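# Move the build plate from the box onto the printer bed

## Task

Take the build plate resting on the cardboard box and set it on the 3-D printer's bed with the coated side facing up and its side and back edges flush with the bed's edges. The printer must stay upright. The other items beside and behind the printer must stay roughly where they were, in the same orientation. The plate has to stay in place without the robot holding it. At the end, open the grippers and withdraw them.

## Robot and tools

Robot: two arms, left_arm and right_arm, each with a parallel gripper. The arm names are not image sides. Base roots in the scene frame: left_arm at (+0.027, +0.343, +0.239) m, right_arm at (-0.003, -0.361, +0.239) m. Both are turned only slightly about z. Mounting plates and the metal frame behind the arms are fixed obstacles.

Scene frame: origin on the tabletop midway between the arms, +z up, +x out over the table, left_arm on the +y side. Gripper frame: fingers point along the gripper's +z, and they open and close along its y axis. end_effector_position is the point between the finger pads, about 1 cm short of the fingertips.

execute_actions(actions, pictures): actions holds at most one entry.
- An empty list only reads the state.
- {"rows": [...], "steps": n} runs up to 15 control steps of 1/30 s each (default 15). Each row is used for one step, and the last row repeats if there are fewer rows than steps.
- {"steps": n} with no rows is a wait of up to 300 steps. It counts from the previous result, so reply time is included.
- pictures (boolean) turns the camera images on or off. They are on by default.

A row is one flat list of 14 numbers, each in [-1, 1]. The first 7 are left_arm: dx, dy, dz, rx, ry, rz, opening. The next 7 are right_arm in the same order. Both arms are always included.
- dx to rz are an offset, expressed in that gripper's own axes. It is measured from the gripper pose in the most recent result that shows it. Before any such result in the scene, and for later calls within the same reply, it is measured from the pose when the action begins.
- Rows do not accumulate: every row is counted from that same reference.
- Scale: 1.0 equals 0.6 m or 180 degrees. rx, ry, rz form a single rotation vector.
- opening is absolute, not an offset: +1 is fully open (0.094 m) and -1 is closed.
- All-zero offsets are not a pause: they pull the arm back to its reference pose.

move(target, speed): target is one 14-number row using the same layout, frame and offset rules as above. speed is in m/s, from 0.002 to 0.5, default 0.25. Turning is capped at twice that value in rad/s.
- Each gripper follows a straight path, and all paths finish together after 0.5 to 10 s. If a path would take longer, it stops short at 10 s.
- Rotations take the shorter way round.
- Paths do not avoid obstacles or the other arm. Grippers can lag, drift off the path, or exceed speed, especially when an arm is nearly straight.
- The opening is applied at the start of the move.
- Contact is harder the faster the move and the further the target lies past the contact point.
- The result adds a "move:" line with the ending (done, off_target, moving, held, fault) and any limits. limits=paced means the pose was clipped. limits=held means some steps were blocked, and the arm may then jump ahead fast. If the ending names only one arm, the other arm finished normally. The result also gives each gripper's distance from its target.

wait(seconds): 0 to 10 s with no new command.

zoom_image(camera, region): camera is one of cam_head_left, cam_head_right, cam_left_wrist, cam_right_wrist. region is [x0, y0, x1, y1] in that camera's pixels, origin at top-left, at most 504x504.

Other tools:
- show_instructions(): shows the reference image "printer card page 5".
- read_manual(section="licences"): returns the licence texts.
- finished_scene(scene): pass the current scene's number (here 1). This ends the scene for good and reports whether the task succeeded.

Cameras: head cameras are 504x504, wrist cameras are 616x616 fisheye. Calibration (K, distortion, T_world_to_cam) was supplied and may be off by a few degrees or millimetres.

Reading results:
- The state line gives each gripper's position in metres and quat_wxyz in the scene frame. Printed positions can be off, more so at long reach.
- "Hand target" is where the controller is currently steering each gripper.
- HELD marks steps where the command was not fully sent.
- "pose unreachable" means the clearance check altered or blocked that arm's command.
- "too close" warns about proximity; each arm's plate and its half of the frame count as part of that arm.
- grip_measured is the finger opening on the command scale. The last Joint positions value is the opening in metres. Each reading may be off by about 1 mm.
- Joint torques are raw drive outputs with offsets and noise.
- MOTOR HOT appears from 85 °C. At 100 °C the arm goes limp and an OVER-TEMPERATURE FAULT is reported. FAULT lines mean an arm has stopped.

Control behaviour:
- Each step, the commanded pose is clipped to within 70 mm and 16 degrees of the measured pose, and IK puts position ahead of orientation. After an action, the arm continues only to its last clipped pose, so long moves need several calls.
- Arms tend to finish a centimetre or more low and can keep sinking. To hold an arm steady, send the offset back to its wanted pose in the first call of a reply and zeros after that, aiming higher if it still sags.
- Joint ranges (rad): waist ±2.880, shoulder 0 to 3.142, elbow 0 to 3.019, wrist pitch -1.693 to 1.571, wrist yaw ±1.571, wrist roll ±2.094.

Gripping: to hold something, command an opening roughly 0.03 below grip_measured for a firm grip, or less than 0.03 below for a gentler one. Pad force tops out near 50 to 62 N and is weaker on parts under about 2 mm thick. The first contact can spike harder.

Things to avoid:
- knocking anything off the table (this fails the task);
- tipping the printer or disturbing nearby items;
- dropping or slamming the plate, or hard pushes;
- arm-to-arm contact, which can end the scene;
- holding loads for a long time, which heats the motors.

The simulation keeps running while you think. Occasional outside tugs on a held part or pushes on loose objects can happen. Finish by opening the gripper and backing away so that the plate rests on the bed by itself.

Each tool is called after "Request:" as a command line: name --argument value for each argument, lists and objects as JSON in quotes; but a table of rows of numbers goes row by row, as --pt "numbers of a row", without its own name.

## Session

Request:
execute_actions --actions '[]'

Request:
show_instructions

Scene clock: 0.00 s of 4350.00 s.
left_arm: end_effector_position=(+0.4929, +0.3648, +0.2561) grip_measured=+1.000 end_effector_quat_wxyz=(+0.385, -0.028, +0.922, +0.010) | right_arm: end_effector_position=(+0.4451, -0.4510, +0.2493) grip_measured=+1.000 end_effector_quat_wxyz=(+0.374, +0.094, +0.922, -0.030)
Joint positions: left_arm=[ 0.011  1.55   0.559  0.213 -0.011 -0.013  0.094] | right_arm=[-0.011  1.549  0.542  0.209 -0.012  0.007  0.094]
Joint velocities: left_arm=[-0.024 -0.005  0.002 -0.007 -0.007 -0.007  0.   ] | right_arm=[ 0.005 -0.005  0.002 -0.022 -0.007 -0.037  0.   ]
Joint torques (N m, as the arm reports them, + toward a larger angle): no reading
Motor temperatures (°C, as the motors report them): left_arm=[21 21 22 21 22 18] | right_arm=[21 23 23 21 20 21]
Hand target (left_arm): +0.502, +0.365, +0.263; +0.395, -0.028, +0.918, +0.010
Hand target (right_arm): +0.453, -0.453, +0.255; +0.382, +0.094, +0.919, -0.031

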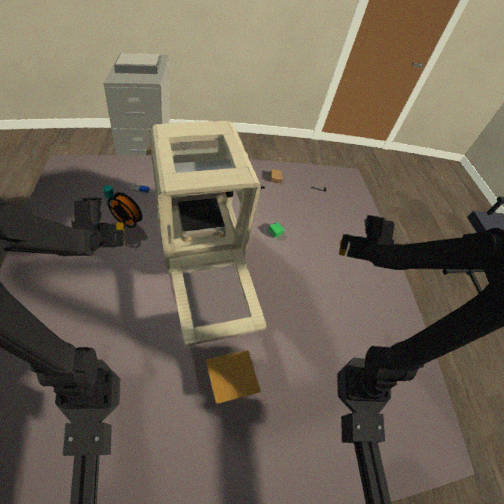

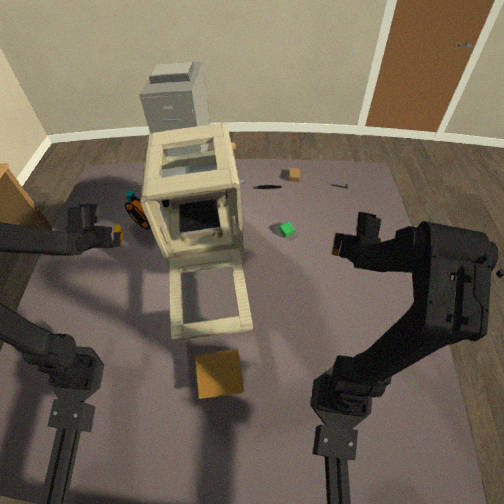

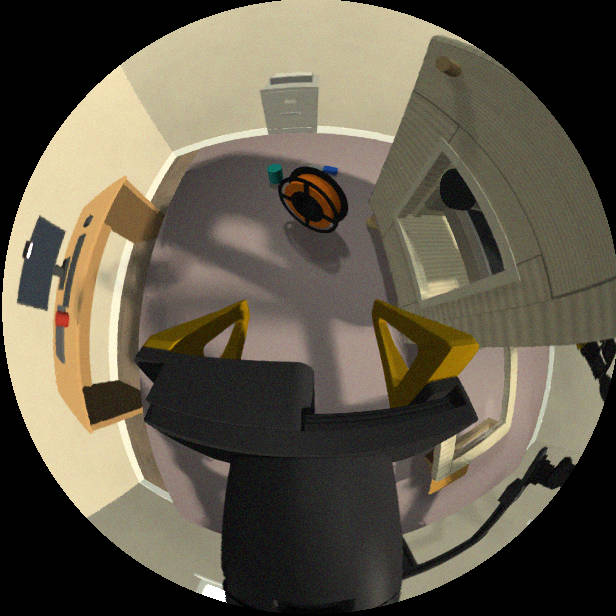

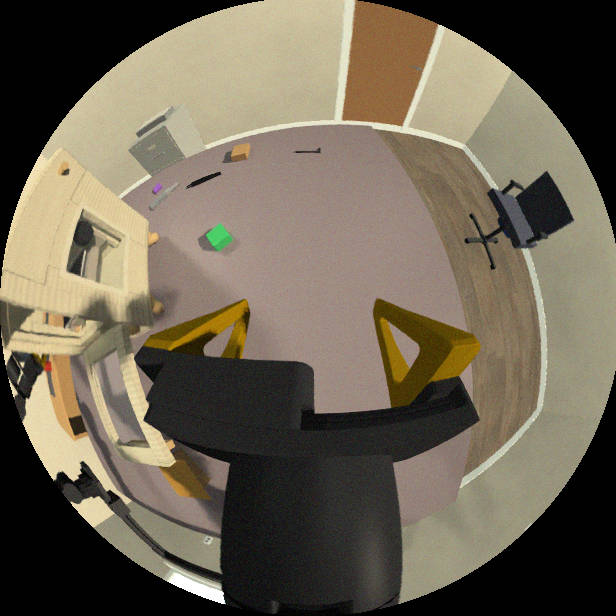

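Reference images for this scene: printer card page 5.

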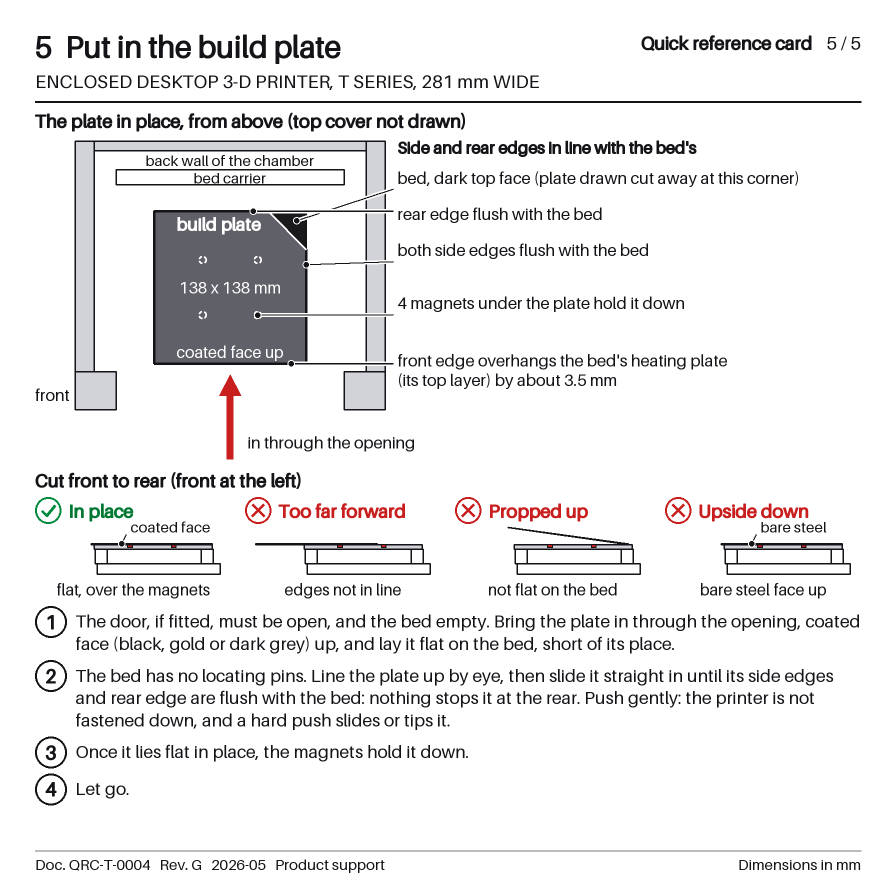

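Request:
move --target '[0,0,0,0,0,0,1,0.39,0.215,-0.258,-0.089,0.243,-0.21,-0.2]' --speed 0.3

Request:
move --target '[0,0,0,0,0,0,1,0.08,0.258,0.225,-0.378,0,0,-0.2]' --speed 0.2

Scene clock: 4.43 s of 4350.00 s.
left_arm: end_effector_position=(+0.4929, +0.3648, +0.2561) grip_measured=+1.000 end_effector_quat_wxyz=(+0.385, -0.028, +0.922, +0.010) | right_arm: end_effector_position=(+0.2073, -0.2717, +0.2007) grip_measured=-0.198 end_effector_quat_wxyz=(+0.002, -0.248, +0.969, +0.009)
Joint positions: left_arm=[ 0.011  1.55   0.559  0.213 -0.011 -0.013  0.094] | right_arm=[ 0.582  1.335  0.402 -0.631 -0.016 -0.109  0.038]
Joint velocities: left_arm=[-0.005 -0.005 -0.012  0.007  0.037 -0.007  0.   ] | right_arm=[ 0.005 -0.005 -0.017  0.012 -0.022 -0.051  0.001]
Joint torques (N m, as the arm reports them, + toward a larger angle): left_arm=[-0.45 -9.99  6.03  1.33 -0.04 -0.07] | right_arm=[ 0.85 -6.27  5.93  0.07 -0.1   0.07]
Motor temperatures (°C, as the motors report them): left_arm=[21 21 22 21 22 18] | right_arm=[21 23 23 21 20 21]
Hand target (left_arm): +0.493, +0.365, +0.256; +0.385, -0.028, +0.922, +0.010
Hand target (right_arm): +0.200, -0.274, +0.197; -0.014, -0.242, +0.970, +0.009
Off the commanded pose (left_arm): 0.000 m, 0 deg.
Off the commanded pose (right_arm): 0.008 m, 1 deg.
move: done
camera_calibration (this result's frames):
cam_right_wrist: T_world_to_cam=[[0.465596, -0.884983, -0.00509682, -0.334457], [-0.718786, -0.381505, 0.581206, -0.0707443], [-0.516302, -0.266944, -0.81374, 0.32252], [0, 0, 0, 1]] pos_world=[0.27139, -0.236884, 0.30186]

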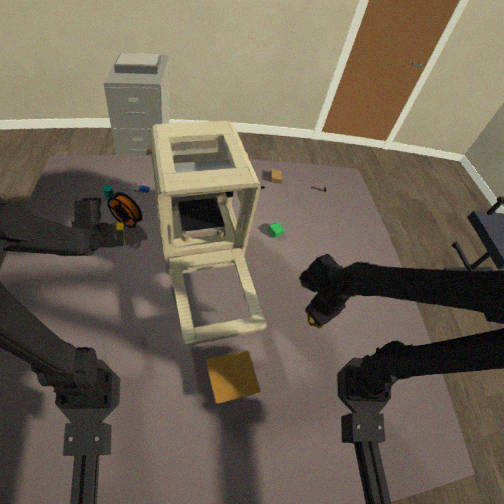

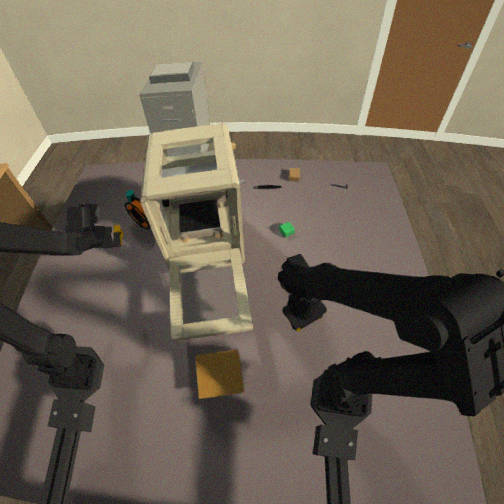

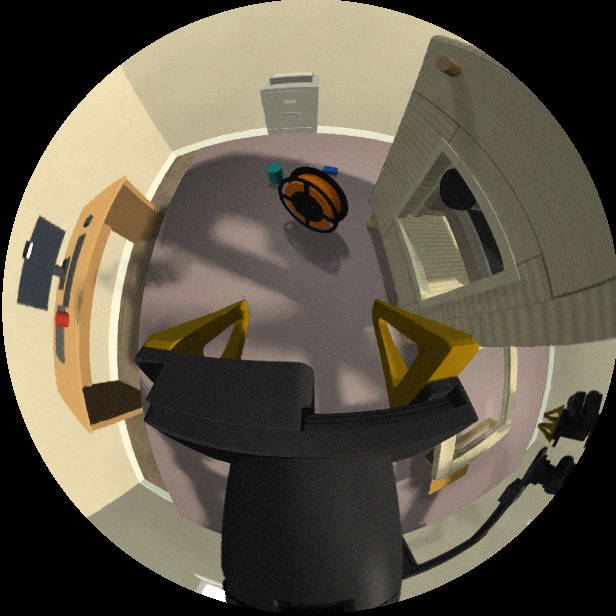

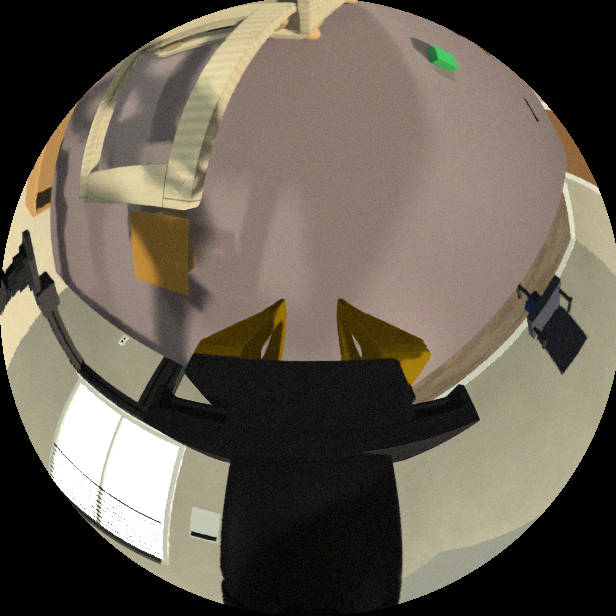

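Scene clock: 7.77 s of 4350.00 s.
left_arm: end_effector_position=(+0.4929, +0.3648, +0.2561) grip_measured=+1.000 end_effector_quat_wxyz=(+0.385, -0.028, +0.922, +0.010) | right_arm: end_effector_position=(+0.0931, -0.1602, +0.0759) grip_measured=-0.198 end_effector_quat_wxyz=(-0.142, -0.198, +0.801, +0.547)
Joint positions: left_arm=[ 0.011  1.55   0.559  0.213 -0.011 -0.013  0.094] | right_arm=[ 0.526  2.445  0.486 -0.    -1.167 -0.408  0.038]
Joint velocities: left_arm=[-0.015 -0.024  0.002 -0.007 -0.007 -0.037  0.   ] | right_arm=[ 0.005 -0.005 -0.002 -0.012  0.007 -0.066 -0.001]
Joint torques (N m, as the arm reports them, + toward a larger angle): left_arm=[  0.6  -10.35   5.85   1.36   0.01   0.  ] | right_arm=[  0.9  -10.87  -3.43   0.39  -0.81  -0.13]
Motor temperatures (°C, as the motors report them): left_arm=[21 21 23 21 22 18] | right_arm=[21 23 23 21 20 21]
Hand target (left_arm): +0.493, +0.365, +0.256; +0.385, -0.028, +0.922, +0.010
Hand target (right_arm): +0.093, -0.159, +0.073; -0.139, -0.205, +0.798, +0.549
Off the commanded pose (left_arm): 0.000 m, 0 deg.
Off the commanded pose (right_arm): 0.009 m, 1 deg.
move: done
camera_calibration (this result's frames):
cam_right_wrist: T_world_to_cam=[[0.152577, -0.340634, -0.927733, 0.00309039], [-0.454481, -0.85776, 0.240197, -0.112824], [-0.877592, 0.384989, -0.285687, 0.289777], [0, 0, 0, 1]] pos_world=[0.202558, -0.207284, 0.112752]

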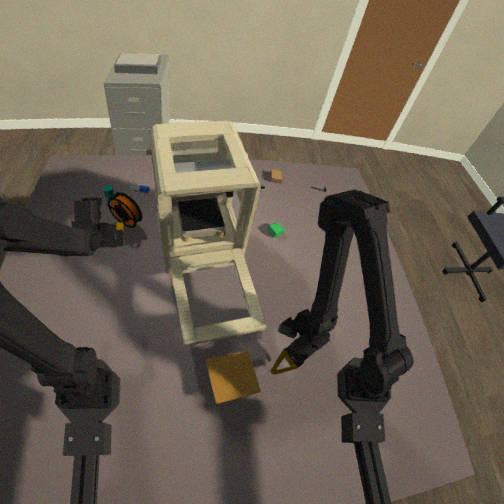

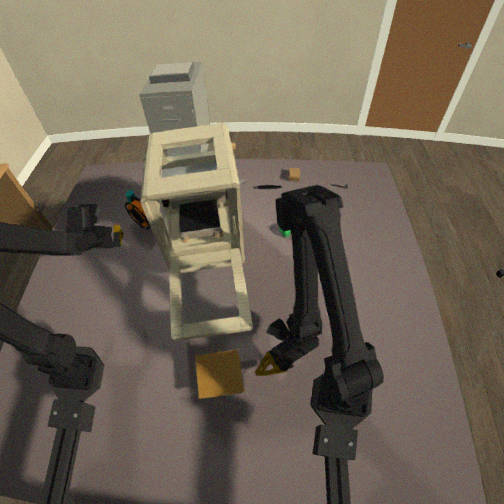

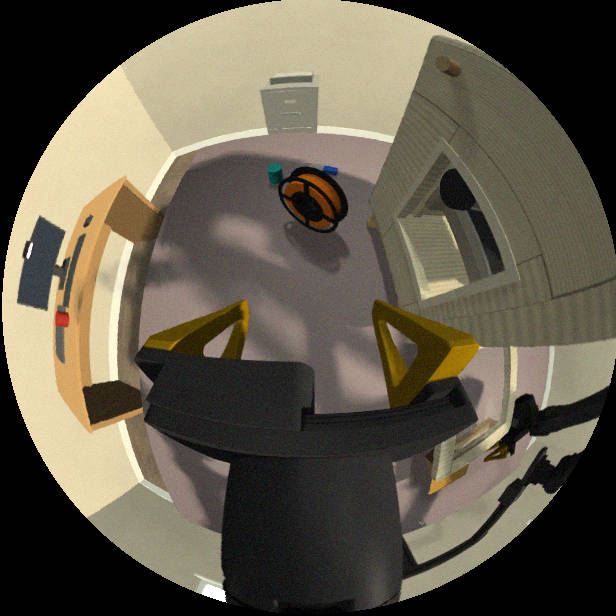

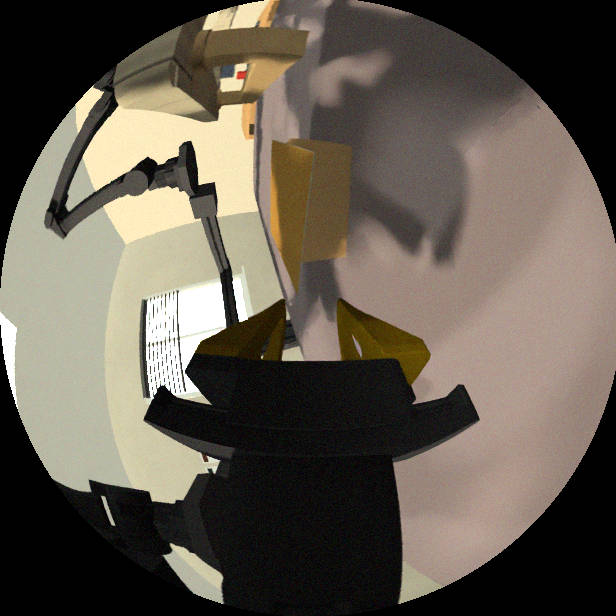

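Request:
move --target '[0,0,0,0,0,0,1,-0.02,0.027,0.111,-0.015,0,0,-0.2]' --speed 0.05

Scene clock: 11.57 s of 4350.00 s.
left_arm: end_effector_position=(+0.4929, +0.3648, +0.2561) grip_measured=+1.000 end_effector_quat_wxyz=(+0.385, -0.028, +0.922, +0.010) | right_arm: end_effector_position=(+0.0787, -0.0929, +0.0688) grip_measured=-0.198 end_effector_quat_wxyz=(-0.141, -0.208, +0.784, +0.567)
Joint positions: left_arm=[ 0.011  1.55   0.559  0.213 -0.011 -0.013  0.094] | right_arm=[ 0.854  2.588  0.442  1.02  -1.211  0.455  0.038]
Joint velocities: left_arm=[-0.005 -0.015  0.012 -0.027 -0.051  0.051  0.   ] | right_arm=[ 0.005  0.005 -0.032  0.012  0.022 -0.007  0.   ]
Joint torques (N m, as the arm reports them, + toward a larger angle): left_arm=[  0.53 -10.02   5.98   1.27  -0.01  -0.1 ] | right_arm=[  0.55 -11.01  -4.98   1.91  -0.35   0.01]
Motor temperatures (°C, as the motors report them): left_arm=[21 21 23 21 22 18] | right_arm=[21 24 23 21 20 21]
Hand target (left_arm): +0.493, +0.365, +0.256; +0.385, -0.028, +0.922, +0.010
Hand target (right_arm): +0.071, -0.098, +0.066; -0.151, -0.198, +0.789, +0.562
Off the commanded pose (left_arm): 0.000 m, 0 deg.
Off the commanded pose (right_arm): 0.008 m, 2 deg.
move: done
camera_calibration (this result's frames):
cam_right_wrist: T_world_to_cam=[[0.157016, -0.287413, -0.944849, 0.0273468], [-0.440897, -0.876485, 0.193349, -0.0595294], [-0.883717, 0.386222, -0.264341, 0.248366], [0, 0, 0, 1]] pos_world=[0.188945, -0.140241, 0.103002]

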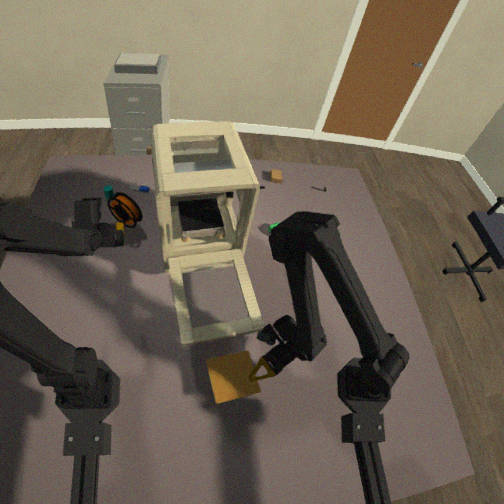

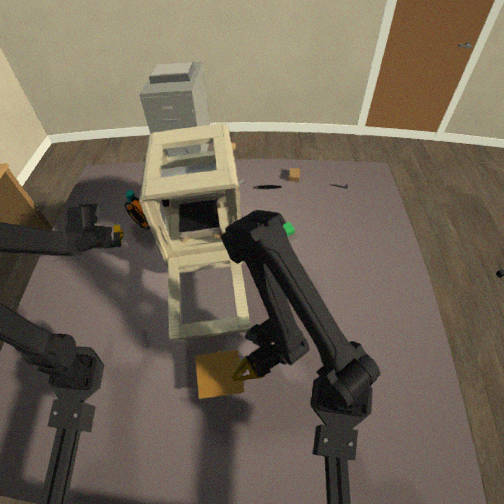

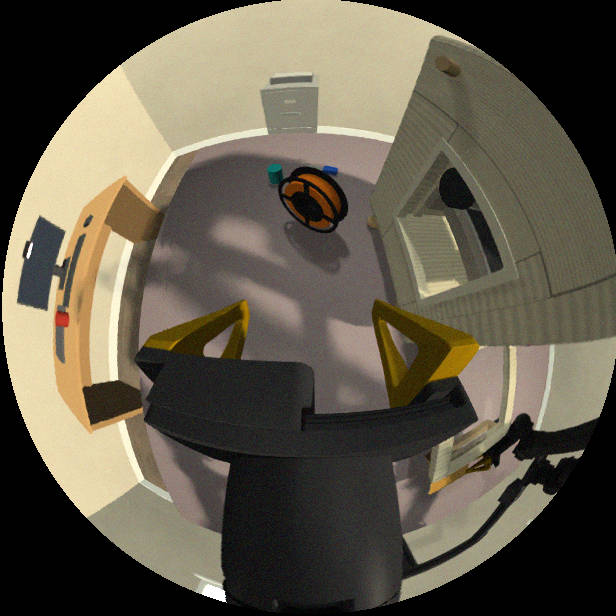

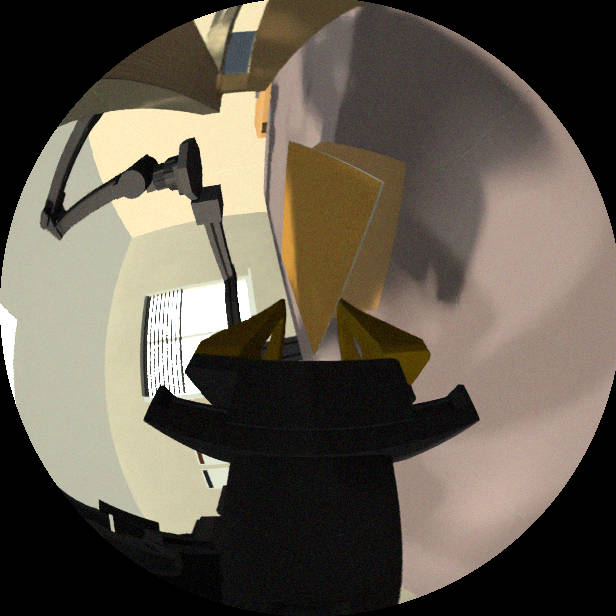

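Request:
move --target '[0,0,0,0,0,0,1,0.05,-0.022,0,-0.02,0,0,-0.2]' --speed 0.04

Request:
move --target '[0,0,0,0,0,0,1,0.01,0.012,0.05,0,0,0,-0.2]' --speed 0.04

Scene clock: 14.30 s of 4350.00 s.
left_arm: end_effector_position=(+0.4929, +0.3648, +0.2561) grip_measured=+1.000 end_effector_quat_wxyz=(+0.385, -0.028, +0.922, +0.010) | right_arm: end_effector_position=(+0.0554, -0.1089, +0.0587) grip_measured=-0.198 end_effector_quat_wxyz=(-0.147, -0.211, +0.765, +0.590)
Joint positions: left_arm=[ 0.011  1.55   0.559  0.213 -0.011 -0.013  0.094] | right_arm=[ 0.846  2.743  0.442  1.214 -1.271  0.478  0.038]
Joint velocities: left_arm=[-0.024 -0.005 -0.007 -0.007  0.037 -0.007  0.   ] | right_arm=[-0.015  0.005  0.007  0.022  0.037  0.051 -0.001]
Joint torques (N m, as the arm reports them, + toward a larger angle): left_arm=[-0.04 -9.76  5.75  1.29 -0.02 -0.05] | right_arm=[  0.35 -11.59  -4.8    1.75  -0.75   0.06]
Motor temperatures (°C, as the motors report them): left_arm=[21 21 23 21 22 18] | right_arm=[21 24 23 21 20 21]
Hand target (left_arm): +0.493, +0.365, +0.256; +0.385, -0.028, +0.922, +0.010
Hand target (right_arm): +0.055, -0.111, +0.056; -0.148, -0.204, +0.766, +0.592
Off the commanded pose (left_arm): 0.000 m, 0 deg.
Off the commanded pose (right_arm): 0.004 m, 1 deg.
move: done
camera_calibration (this result's frames):
cam_right_wrist: T_world_to_cam=[[0.140101, -0.232175, -0.962531, 0.0248762], [-0.426291, -0.891552, 0.153005, -0.0819306], [-0.893671, 0.388882, -0.223882, 0.229752], [0, 0, 0, 1]] pos_world=[0.166911, -0.156616, 0.0879172]

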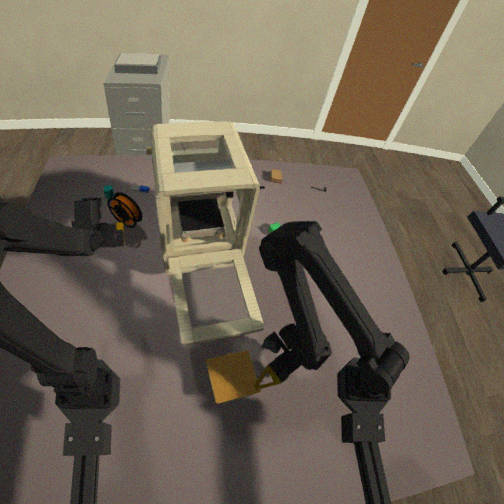

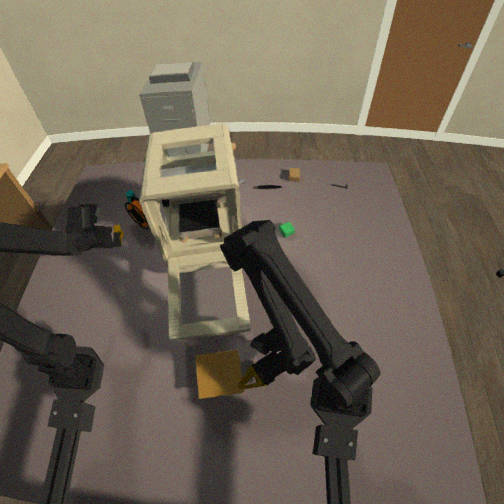

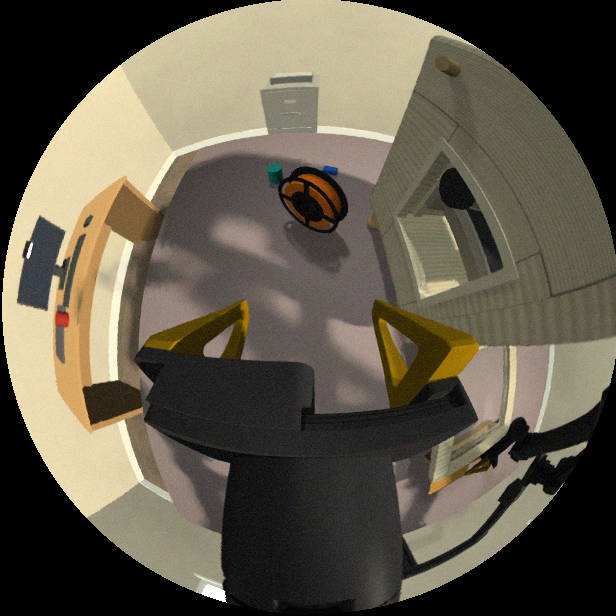

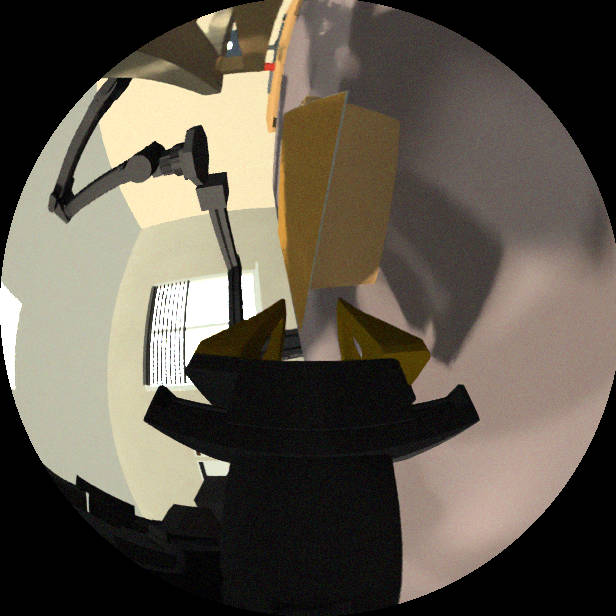

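Scene clock: 15.53 s of 4350.00 s.
left_arm: end_effector_position=(+0.4929, +0.3648, +0.2561) grip_measured=+1.000 end_effector_quat_wxyz=(+0.385, -0.028, +0.922, +0.010) | right_arm: end_effector_position=(+0.0373, -0.0858, +0.0600) grip_measured=-0.198 end_effector_quat_wxyz=(-0.153, -0.220, +0.767, +0.583)
Joint positions: left_arm=[ 0.011  1.55   0.559  0.213 -0.011 -0.013  0.094] | right_arm=[ 1.008  2.808  0.448  1.562 -1.177  0.789  0.038]
Joint velocities: left_arm=[-0.005 -0.005  0.002 -0.017 -0.037 -0.007  0.   ] | right_arm=[-0.005 -0.005 -0.002 -0.007 -0.081  0.022 -0.   ]
Joint torques (N m, as the arm reports them, + toward a larger angle): left_arm=[ 0.53 -9.64  5.6   1.33 -0.01 -0.05] | right_arm=[  1.02 -11.42  -4.88   2.17  -0.23   0.  ]
Motor temperatures (°C, as the motors report them): left_arm=[21 21 23 21 22 18] | right_arm=[21 24 23 21 20 21]
Hand target (left_arm): +0.493, +0.365, +0.256; +0.385, -0.028, +0.922, +0.010
Hand target (right_arm): +0.036, -0.086, +0.057; -0.153, -0.218, +0.768, +0.583
Off the commanded pose (left_arm): 0.000 m, 0 deg.
Off the commanded pose (right_arm): 0.003 m, 2 deg.
joint sent to its limit (right arm) — the command would take joint 4 (wrist pitch) past its upper limit, so that joint was sent only as far as its limit.
move: done
camera_calibration (this result's frames):
cam_right_wrist: T_world_to_cam=[[0.151544, -0.240458, -0.958757, 0.0327014], [-0.407249, -0.898997, 0.161099, -0.0711017], [-0.900657, 0.366039, -0.234164, 0.203726], [0, 0, 0, 1]] pos_world=[0.149575, -0.130628, 0.0905122]

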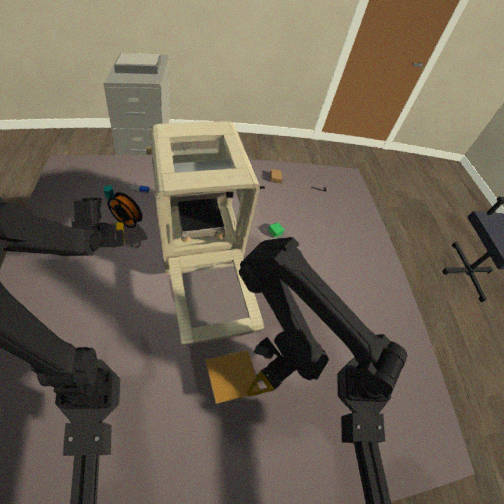

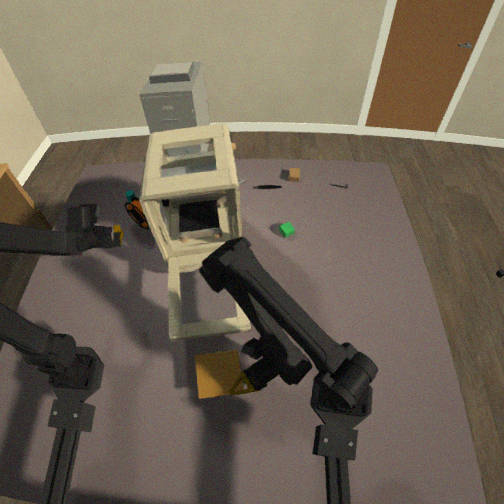

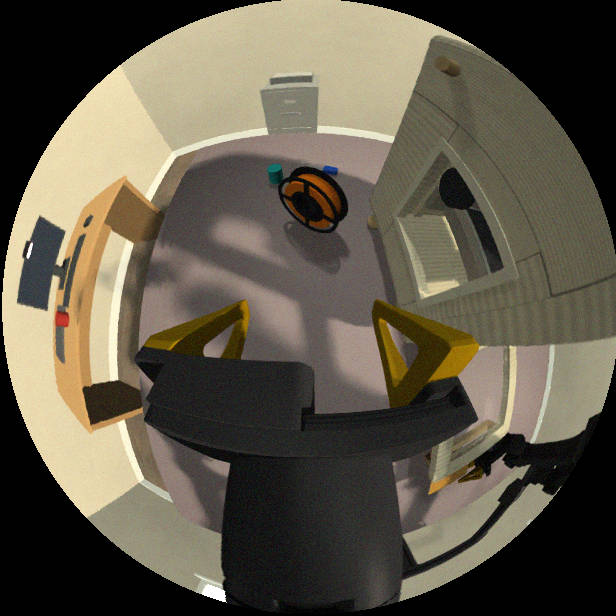

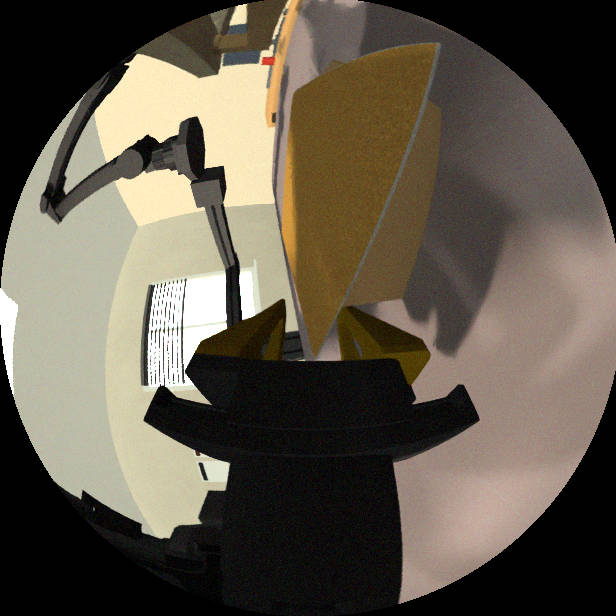

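Request:
move --target '[0,0,0,0,0,0,1,-0.035,0,-0.01,0,0,0,-0.3]' --speed 0.03

Request:
move --target '[0,0,0,0,0,0,1,0,0.04,-0.005,0,0,0,-0.7]' --speed 0.03

Request:
move --target '[0,0,0,0,0,0,1,0,0.03,-0.01,0,0,0,-1]' --speed 0.03

Scene clock: 19.77 s of 4350.00 s.
left_arm: end_effector_position=(+0.4929, +0.3648, +0.2561) grip_measured=+1.000 end_effector_quat_wxyz=(+0.385, -0.028, +0.922, +0.010) | right_arm: end_effector_position=(+0.0518, -0.0837, +0.0606) grip_measured=-0.298 end_effector_quat_wxyz=(-0.161, -0.214, +0.770, +0.580)
Joint positions: left_arm=[ 0.011  1.55   0.559  0.213 -0.011 -0.013  0.094] | right_arm=[ 0.961  2.732  0.459  1.37  -1.209  0.699  0.033]
Joint velocities: left_arm=[-0.015 -0.005 -0.017  0.012  0.007  0.022  0.   ] | right_arm=[-0.034 -0.005 -0.012 -0.007  0.007 -0.007  0.001]
Joint torques (N m, as the arm reports them, + toward a larger angle): left_arm=[ 0.3  -9.77  5.89  1.45  0.   -0.06] | right_arm=[  0.11 -14.44  -4.37   0.86  -0.68  -0.17]
Motor temperatures (°C, as the motors report them): left_arm=[21 21 23 21 22 18] | right_arm=[21 24 23 21 20 21]
Hand target (left_arm): +0.493, +0.365, +0.256; +0.385, -0.028, +0.922, +0.010
Hand target (right_arm): +0.058, -0.080, +0.062; -0.153, -0.219, +0.766, +0.584
Off the commanded pose (left_arm): 0.000 m, 0 deg.
Off the commanded pose (right_arm): 0.008 m, 1 deg.
After step 90, 0.20 s passed at rest.
move: done
camera_calibration (this result's frames):
cam_right_wrist: T_world_to_cam=[[0.134488, -0.254127, -0.957775, 0.0312525], [-0.405103, -0.896195, 0.180904, -0.0644585], [-0.904325, 0.363668, -0.223475, 0.215565], [0, 0, 0, 1]] pos_world=[0.164626, -0.128219, 0.089767]

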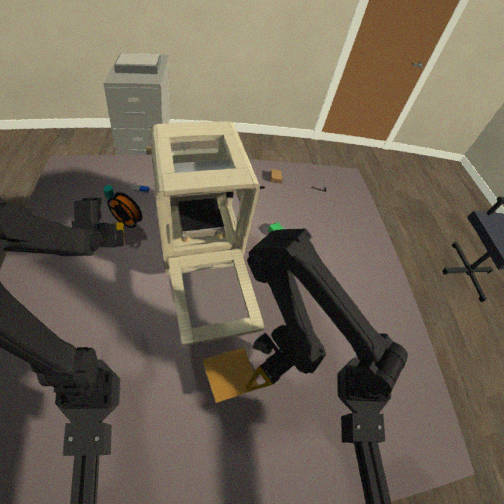

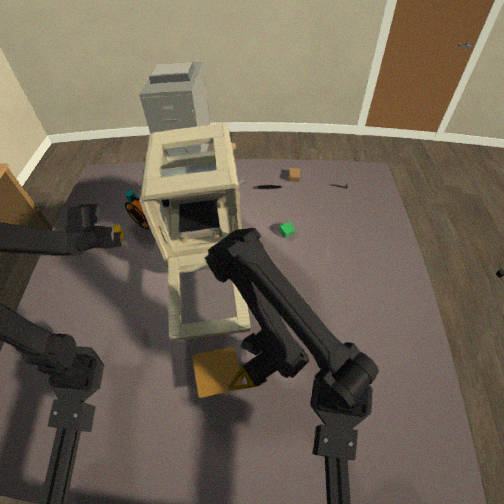

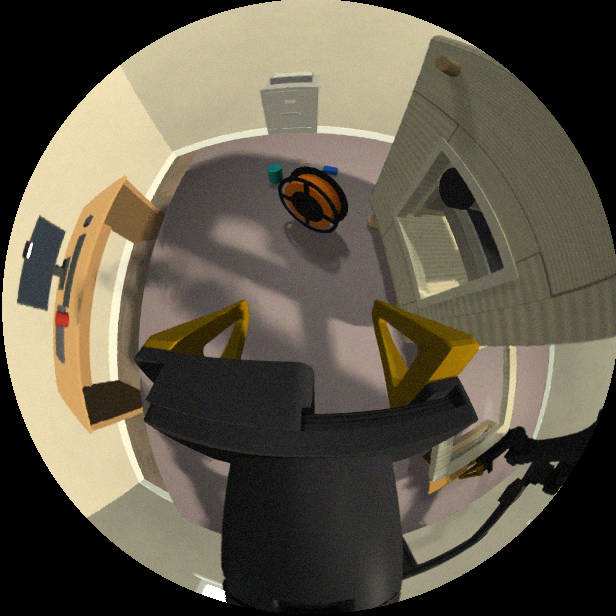

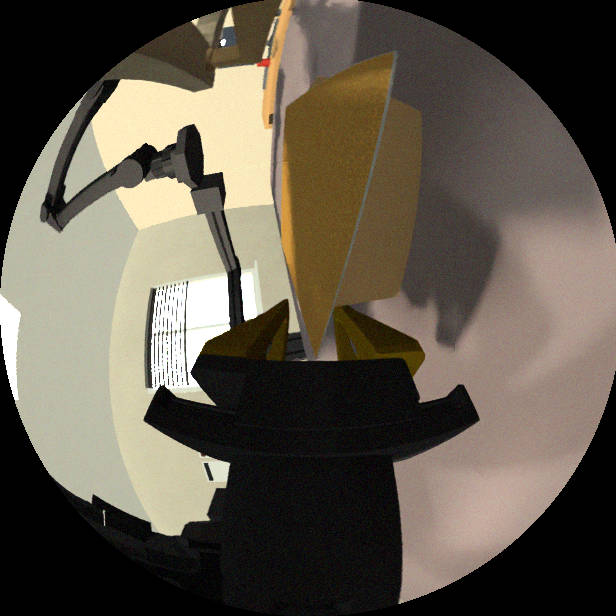

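Scene clock: 20.83 s of 4350.00 s.
left_arm: end_effector_position=(+0.4929, +0.3648, +0.2561) grip_measured=+1.000 end_effector_quat_wxyz=(+0.385, -0.028, +0.922, +0.010) | right_arm: end_effector_position=(+0.0544, -0.0780, +0.0757) grip_measured=-0.698 end_effector_quat_wxyz=(-0.159, -0.214, +0.769, +0.581)
Joint positions: left_arm=[ 0.011  1.55   0.559  0.213 -0.011 -0.013  0.094] | right_arm=[ 0.972  2.676  0.433  1.37  -1.201  0.726  0.014]
Joint velocities: left_arm=[ 0.005  0.005 -0.017  0.017 -0.11  -0.066  0.   ] | right_arm=[-0.005  0.005  0.012 -0.002  0.007 -0.051 -0.001]
Joint torques (N m, as the arm reports them, + toward a larger angle): left_arm=[-0.22 -9.86  5.79  1.3   0.01 -0.01] | right_arm=[  1.28 -14.8   -7.     2.12  -0.33  -0.02]
Motor temperatures (°C, as the motors report them): left_arm=[21 21 23 21 22 18] | right_arm=[21 24 23 21 20 21]
Hand target (left_arm): +0.493, +0.365, +0.256; +0.385, -0.028, +0.922, +0.010
Hand target (right_arm): +0.050, -0.081, +0.084; -0.161, -0.214, +0.770, +0.580
Off the commanded pose (left_arm): 0.000 m, 0 deg.
Off the commanded pose (right_arm): 0.010 m, 0 deg.
move: done
camera_calibration (this result's frames):
cam_right_wrist: T_world_to_cam=[[0.137679, -0.251165, -0.958103, 0.0468866], [-0.406834, -0.896289, 0.176499, -0.0606945], [-0.903068, 0.365488, -0.225582, 0.219409], [0, 0, 0, 1]] pos_world=[0.166994, -0.122815, 0.10513]

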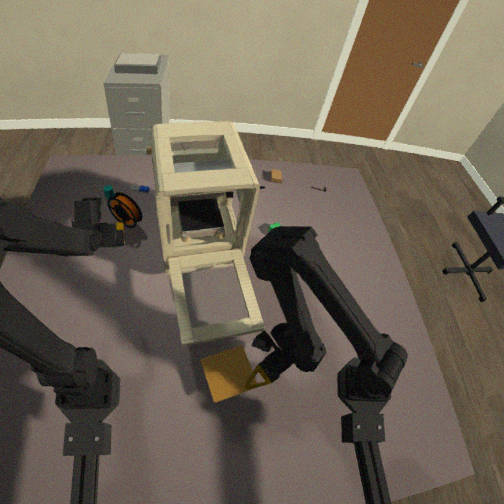

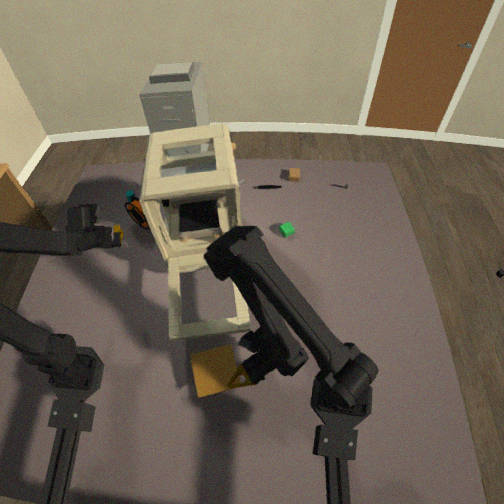

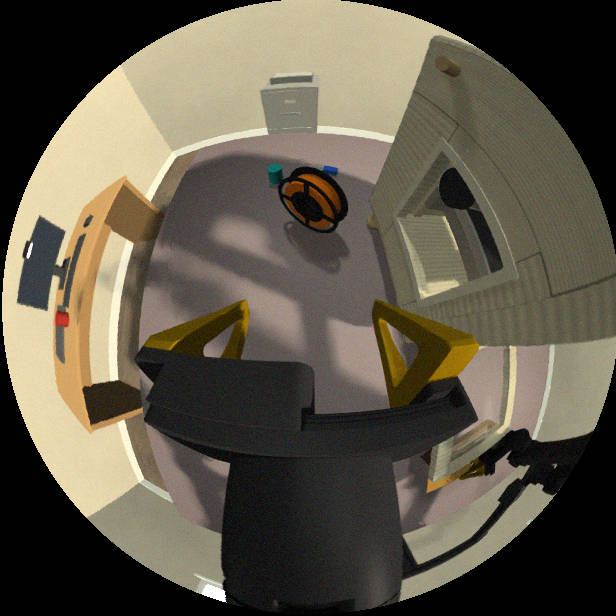

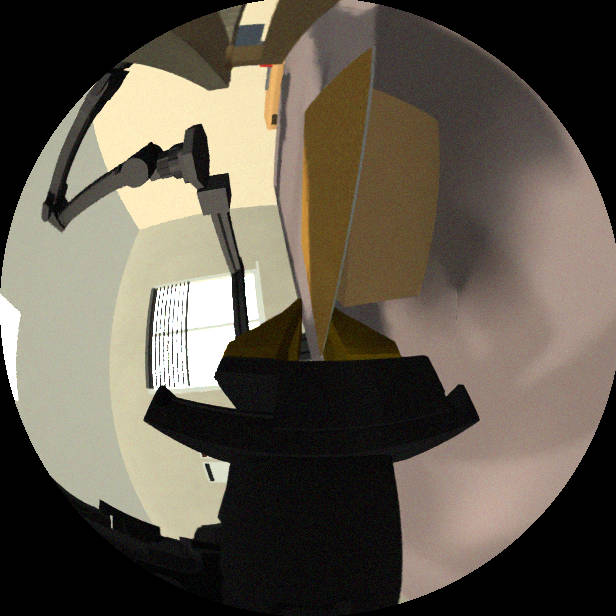

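Scene clock: 21.73 s of 4350.00 s.
left_arm: end_effector_position=(+0.4929, +0.3648, +0.2561) grip_measured=+1.000 end_effector_quat_wxyz=(+0.385, -0.028, +0.922, +0.010) | right_arm: end_effector_position=(+0.0571, -0.0751, +0.0876) grip_measured=-0.986 end_effector_quat_wxyz=(-0.156, -0.217, +0.767, +0.583)
Joint positions: left_arm=[ 0.011  1.55   0.559  0.213 -0.011 -0.013  0.094] | right_arm=[ 0.972  2.627  0.415  1.351 -1.203  0.727  0.001]
Joint velocities: left_arm=[ 0.005 -0.015 -0.002 -0.002 -0.022 -0.081  0.   ] | right_arm=[-0.015 -0.005 -0.007  0.007 -0.022  0.051 -0.   ]
Joint torques (N m, as the arm reports them, + toward a larger angle): left_arm=[  0.64 -10.01   5.82   1.31   0.03  -0.03] | right_arm=[  0.03 -14.86  -6.31   1.03  -0.36  -0.1 ]
Motor temperatures (°C, as the motors report them): left_arm=[21 21 23 21 22 18] | right_arm=[21 24 23 21 20 21]
Hand target (left_arm): +0.493, +0.365, +0.256; +0.385, -0.028, +0.922, +0.010
Hand target (right_arm): +0.054, -0.079, +0.094; -0.158, -0.214, +0.769, +0.581
Off the commanded pose (left_arm): 0.000 m, 0 deg.
Off the commanded pose (right_arm): 0.008 m, 1 deg.
move: done
camera_calibration (this result's frames):
cam_right_wrist: T_world_to_cam=[[0.143536, -0.243005, -0.959347, 0.0590545], [-0.406609, -0.898266, 0.166696, -0.0583449], [-0.902256, 0.366152, -0.227742, 0.223736], [0, 0, 0, 1]] pos_world=[0.169668, -0.11998, 0.117334]

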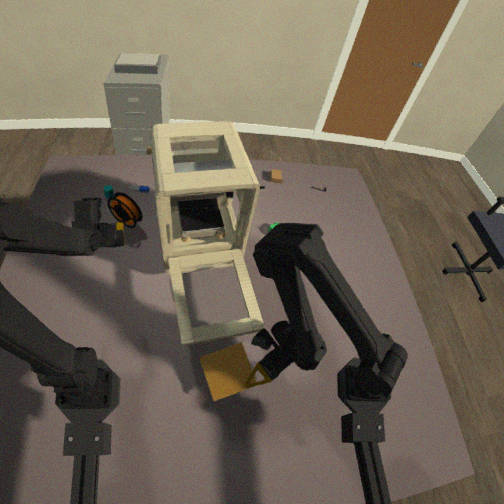

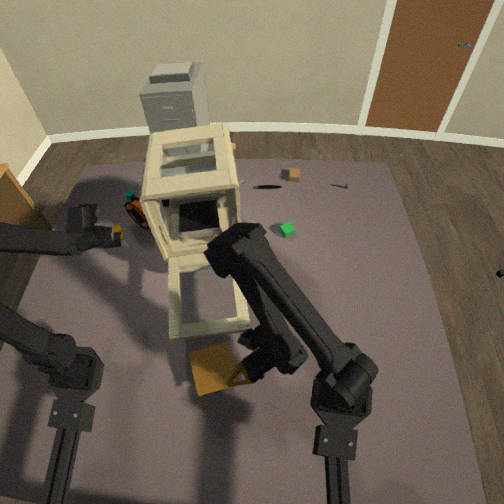

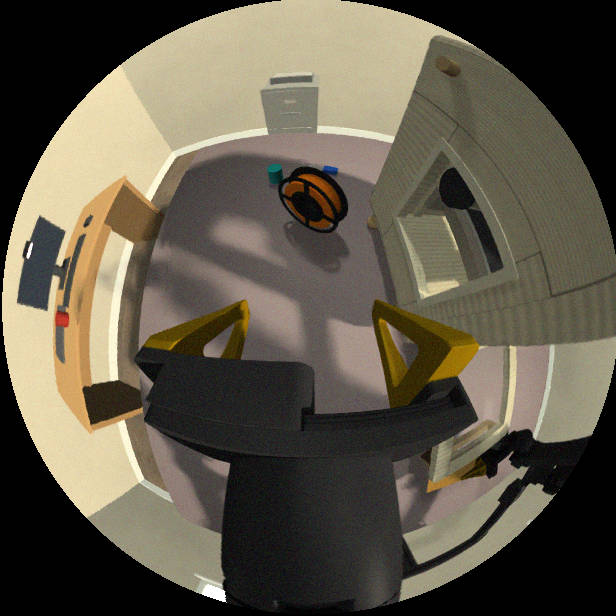

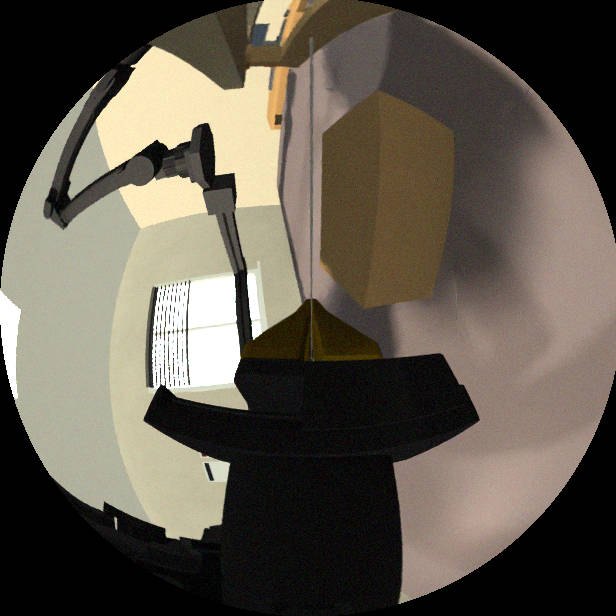

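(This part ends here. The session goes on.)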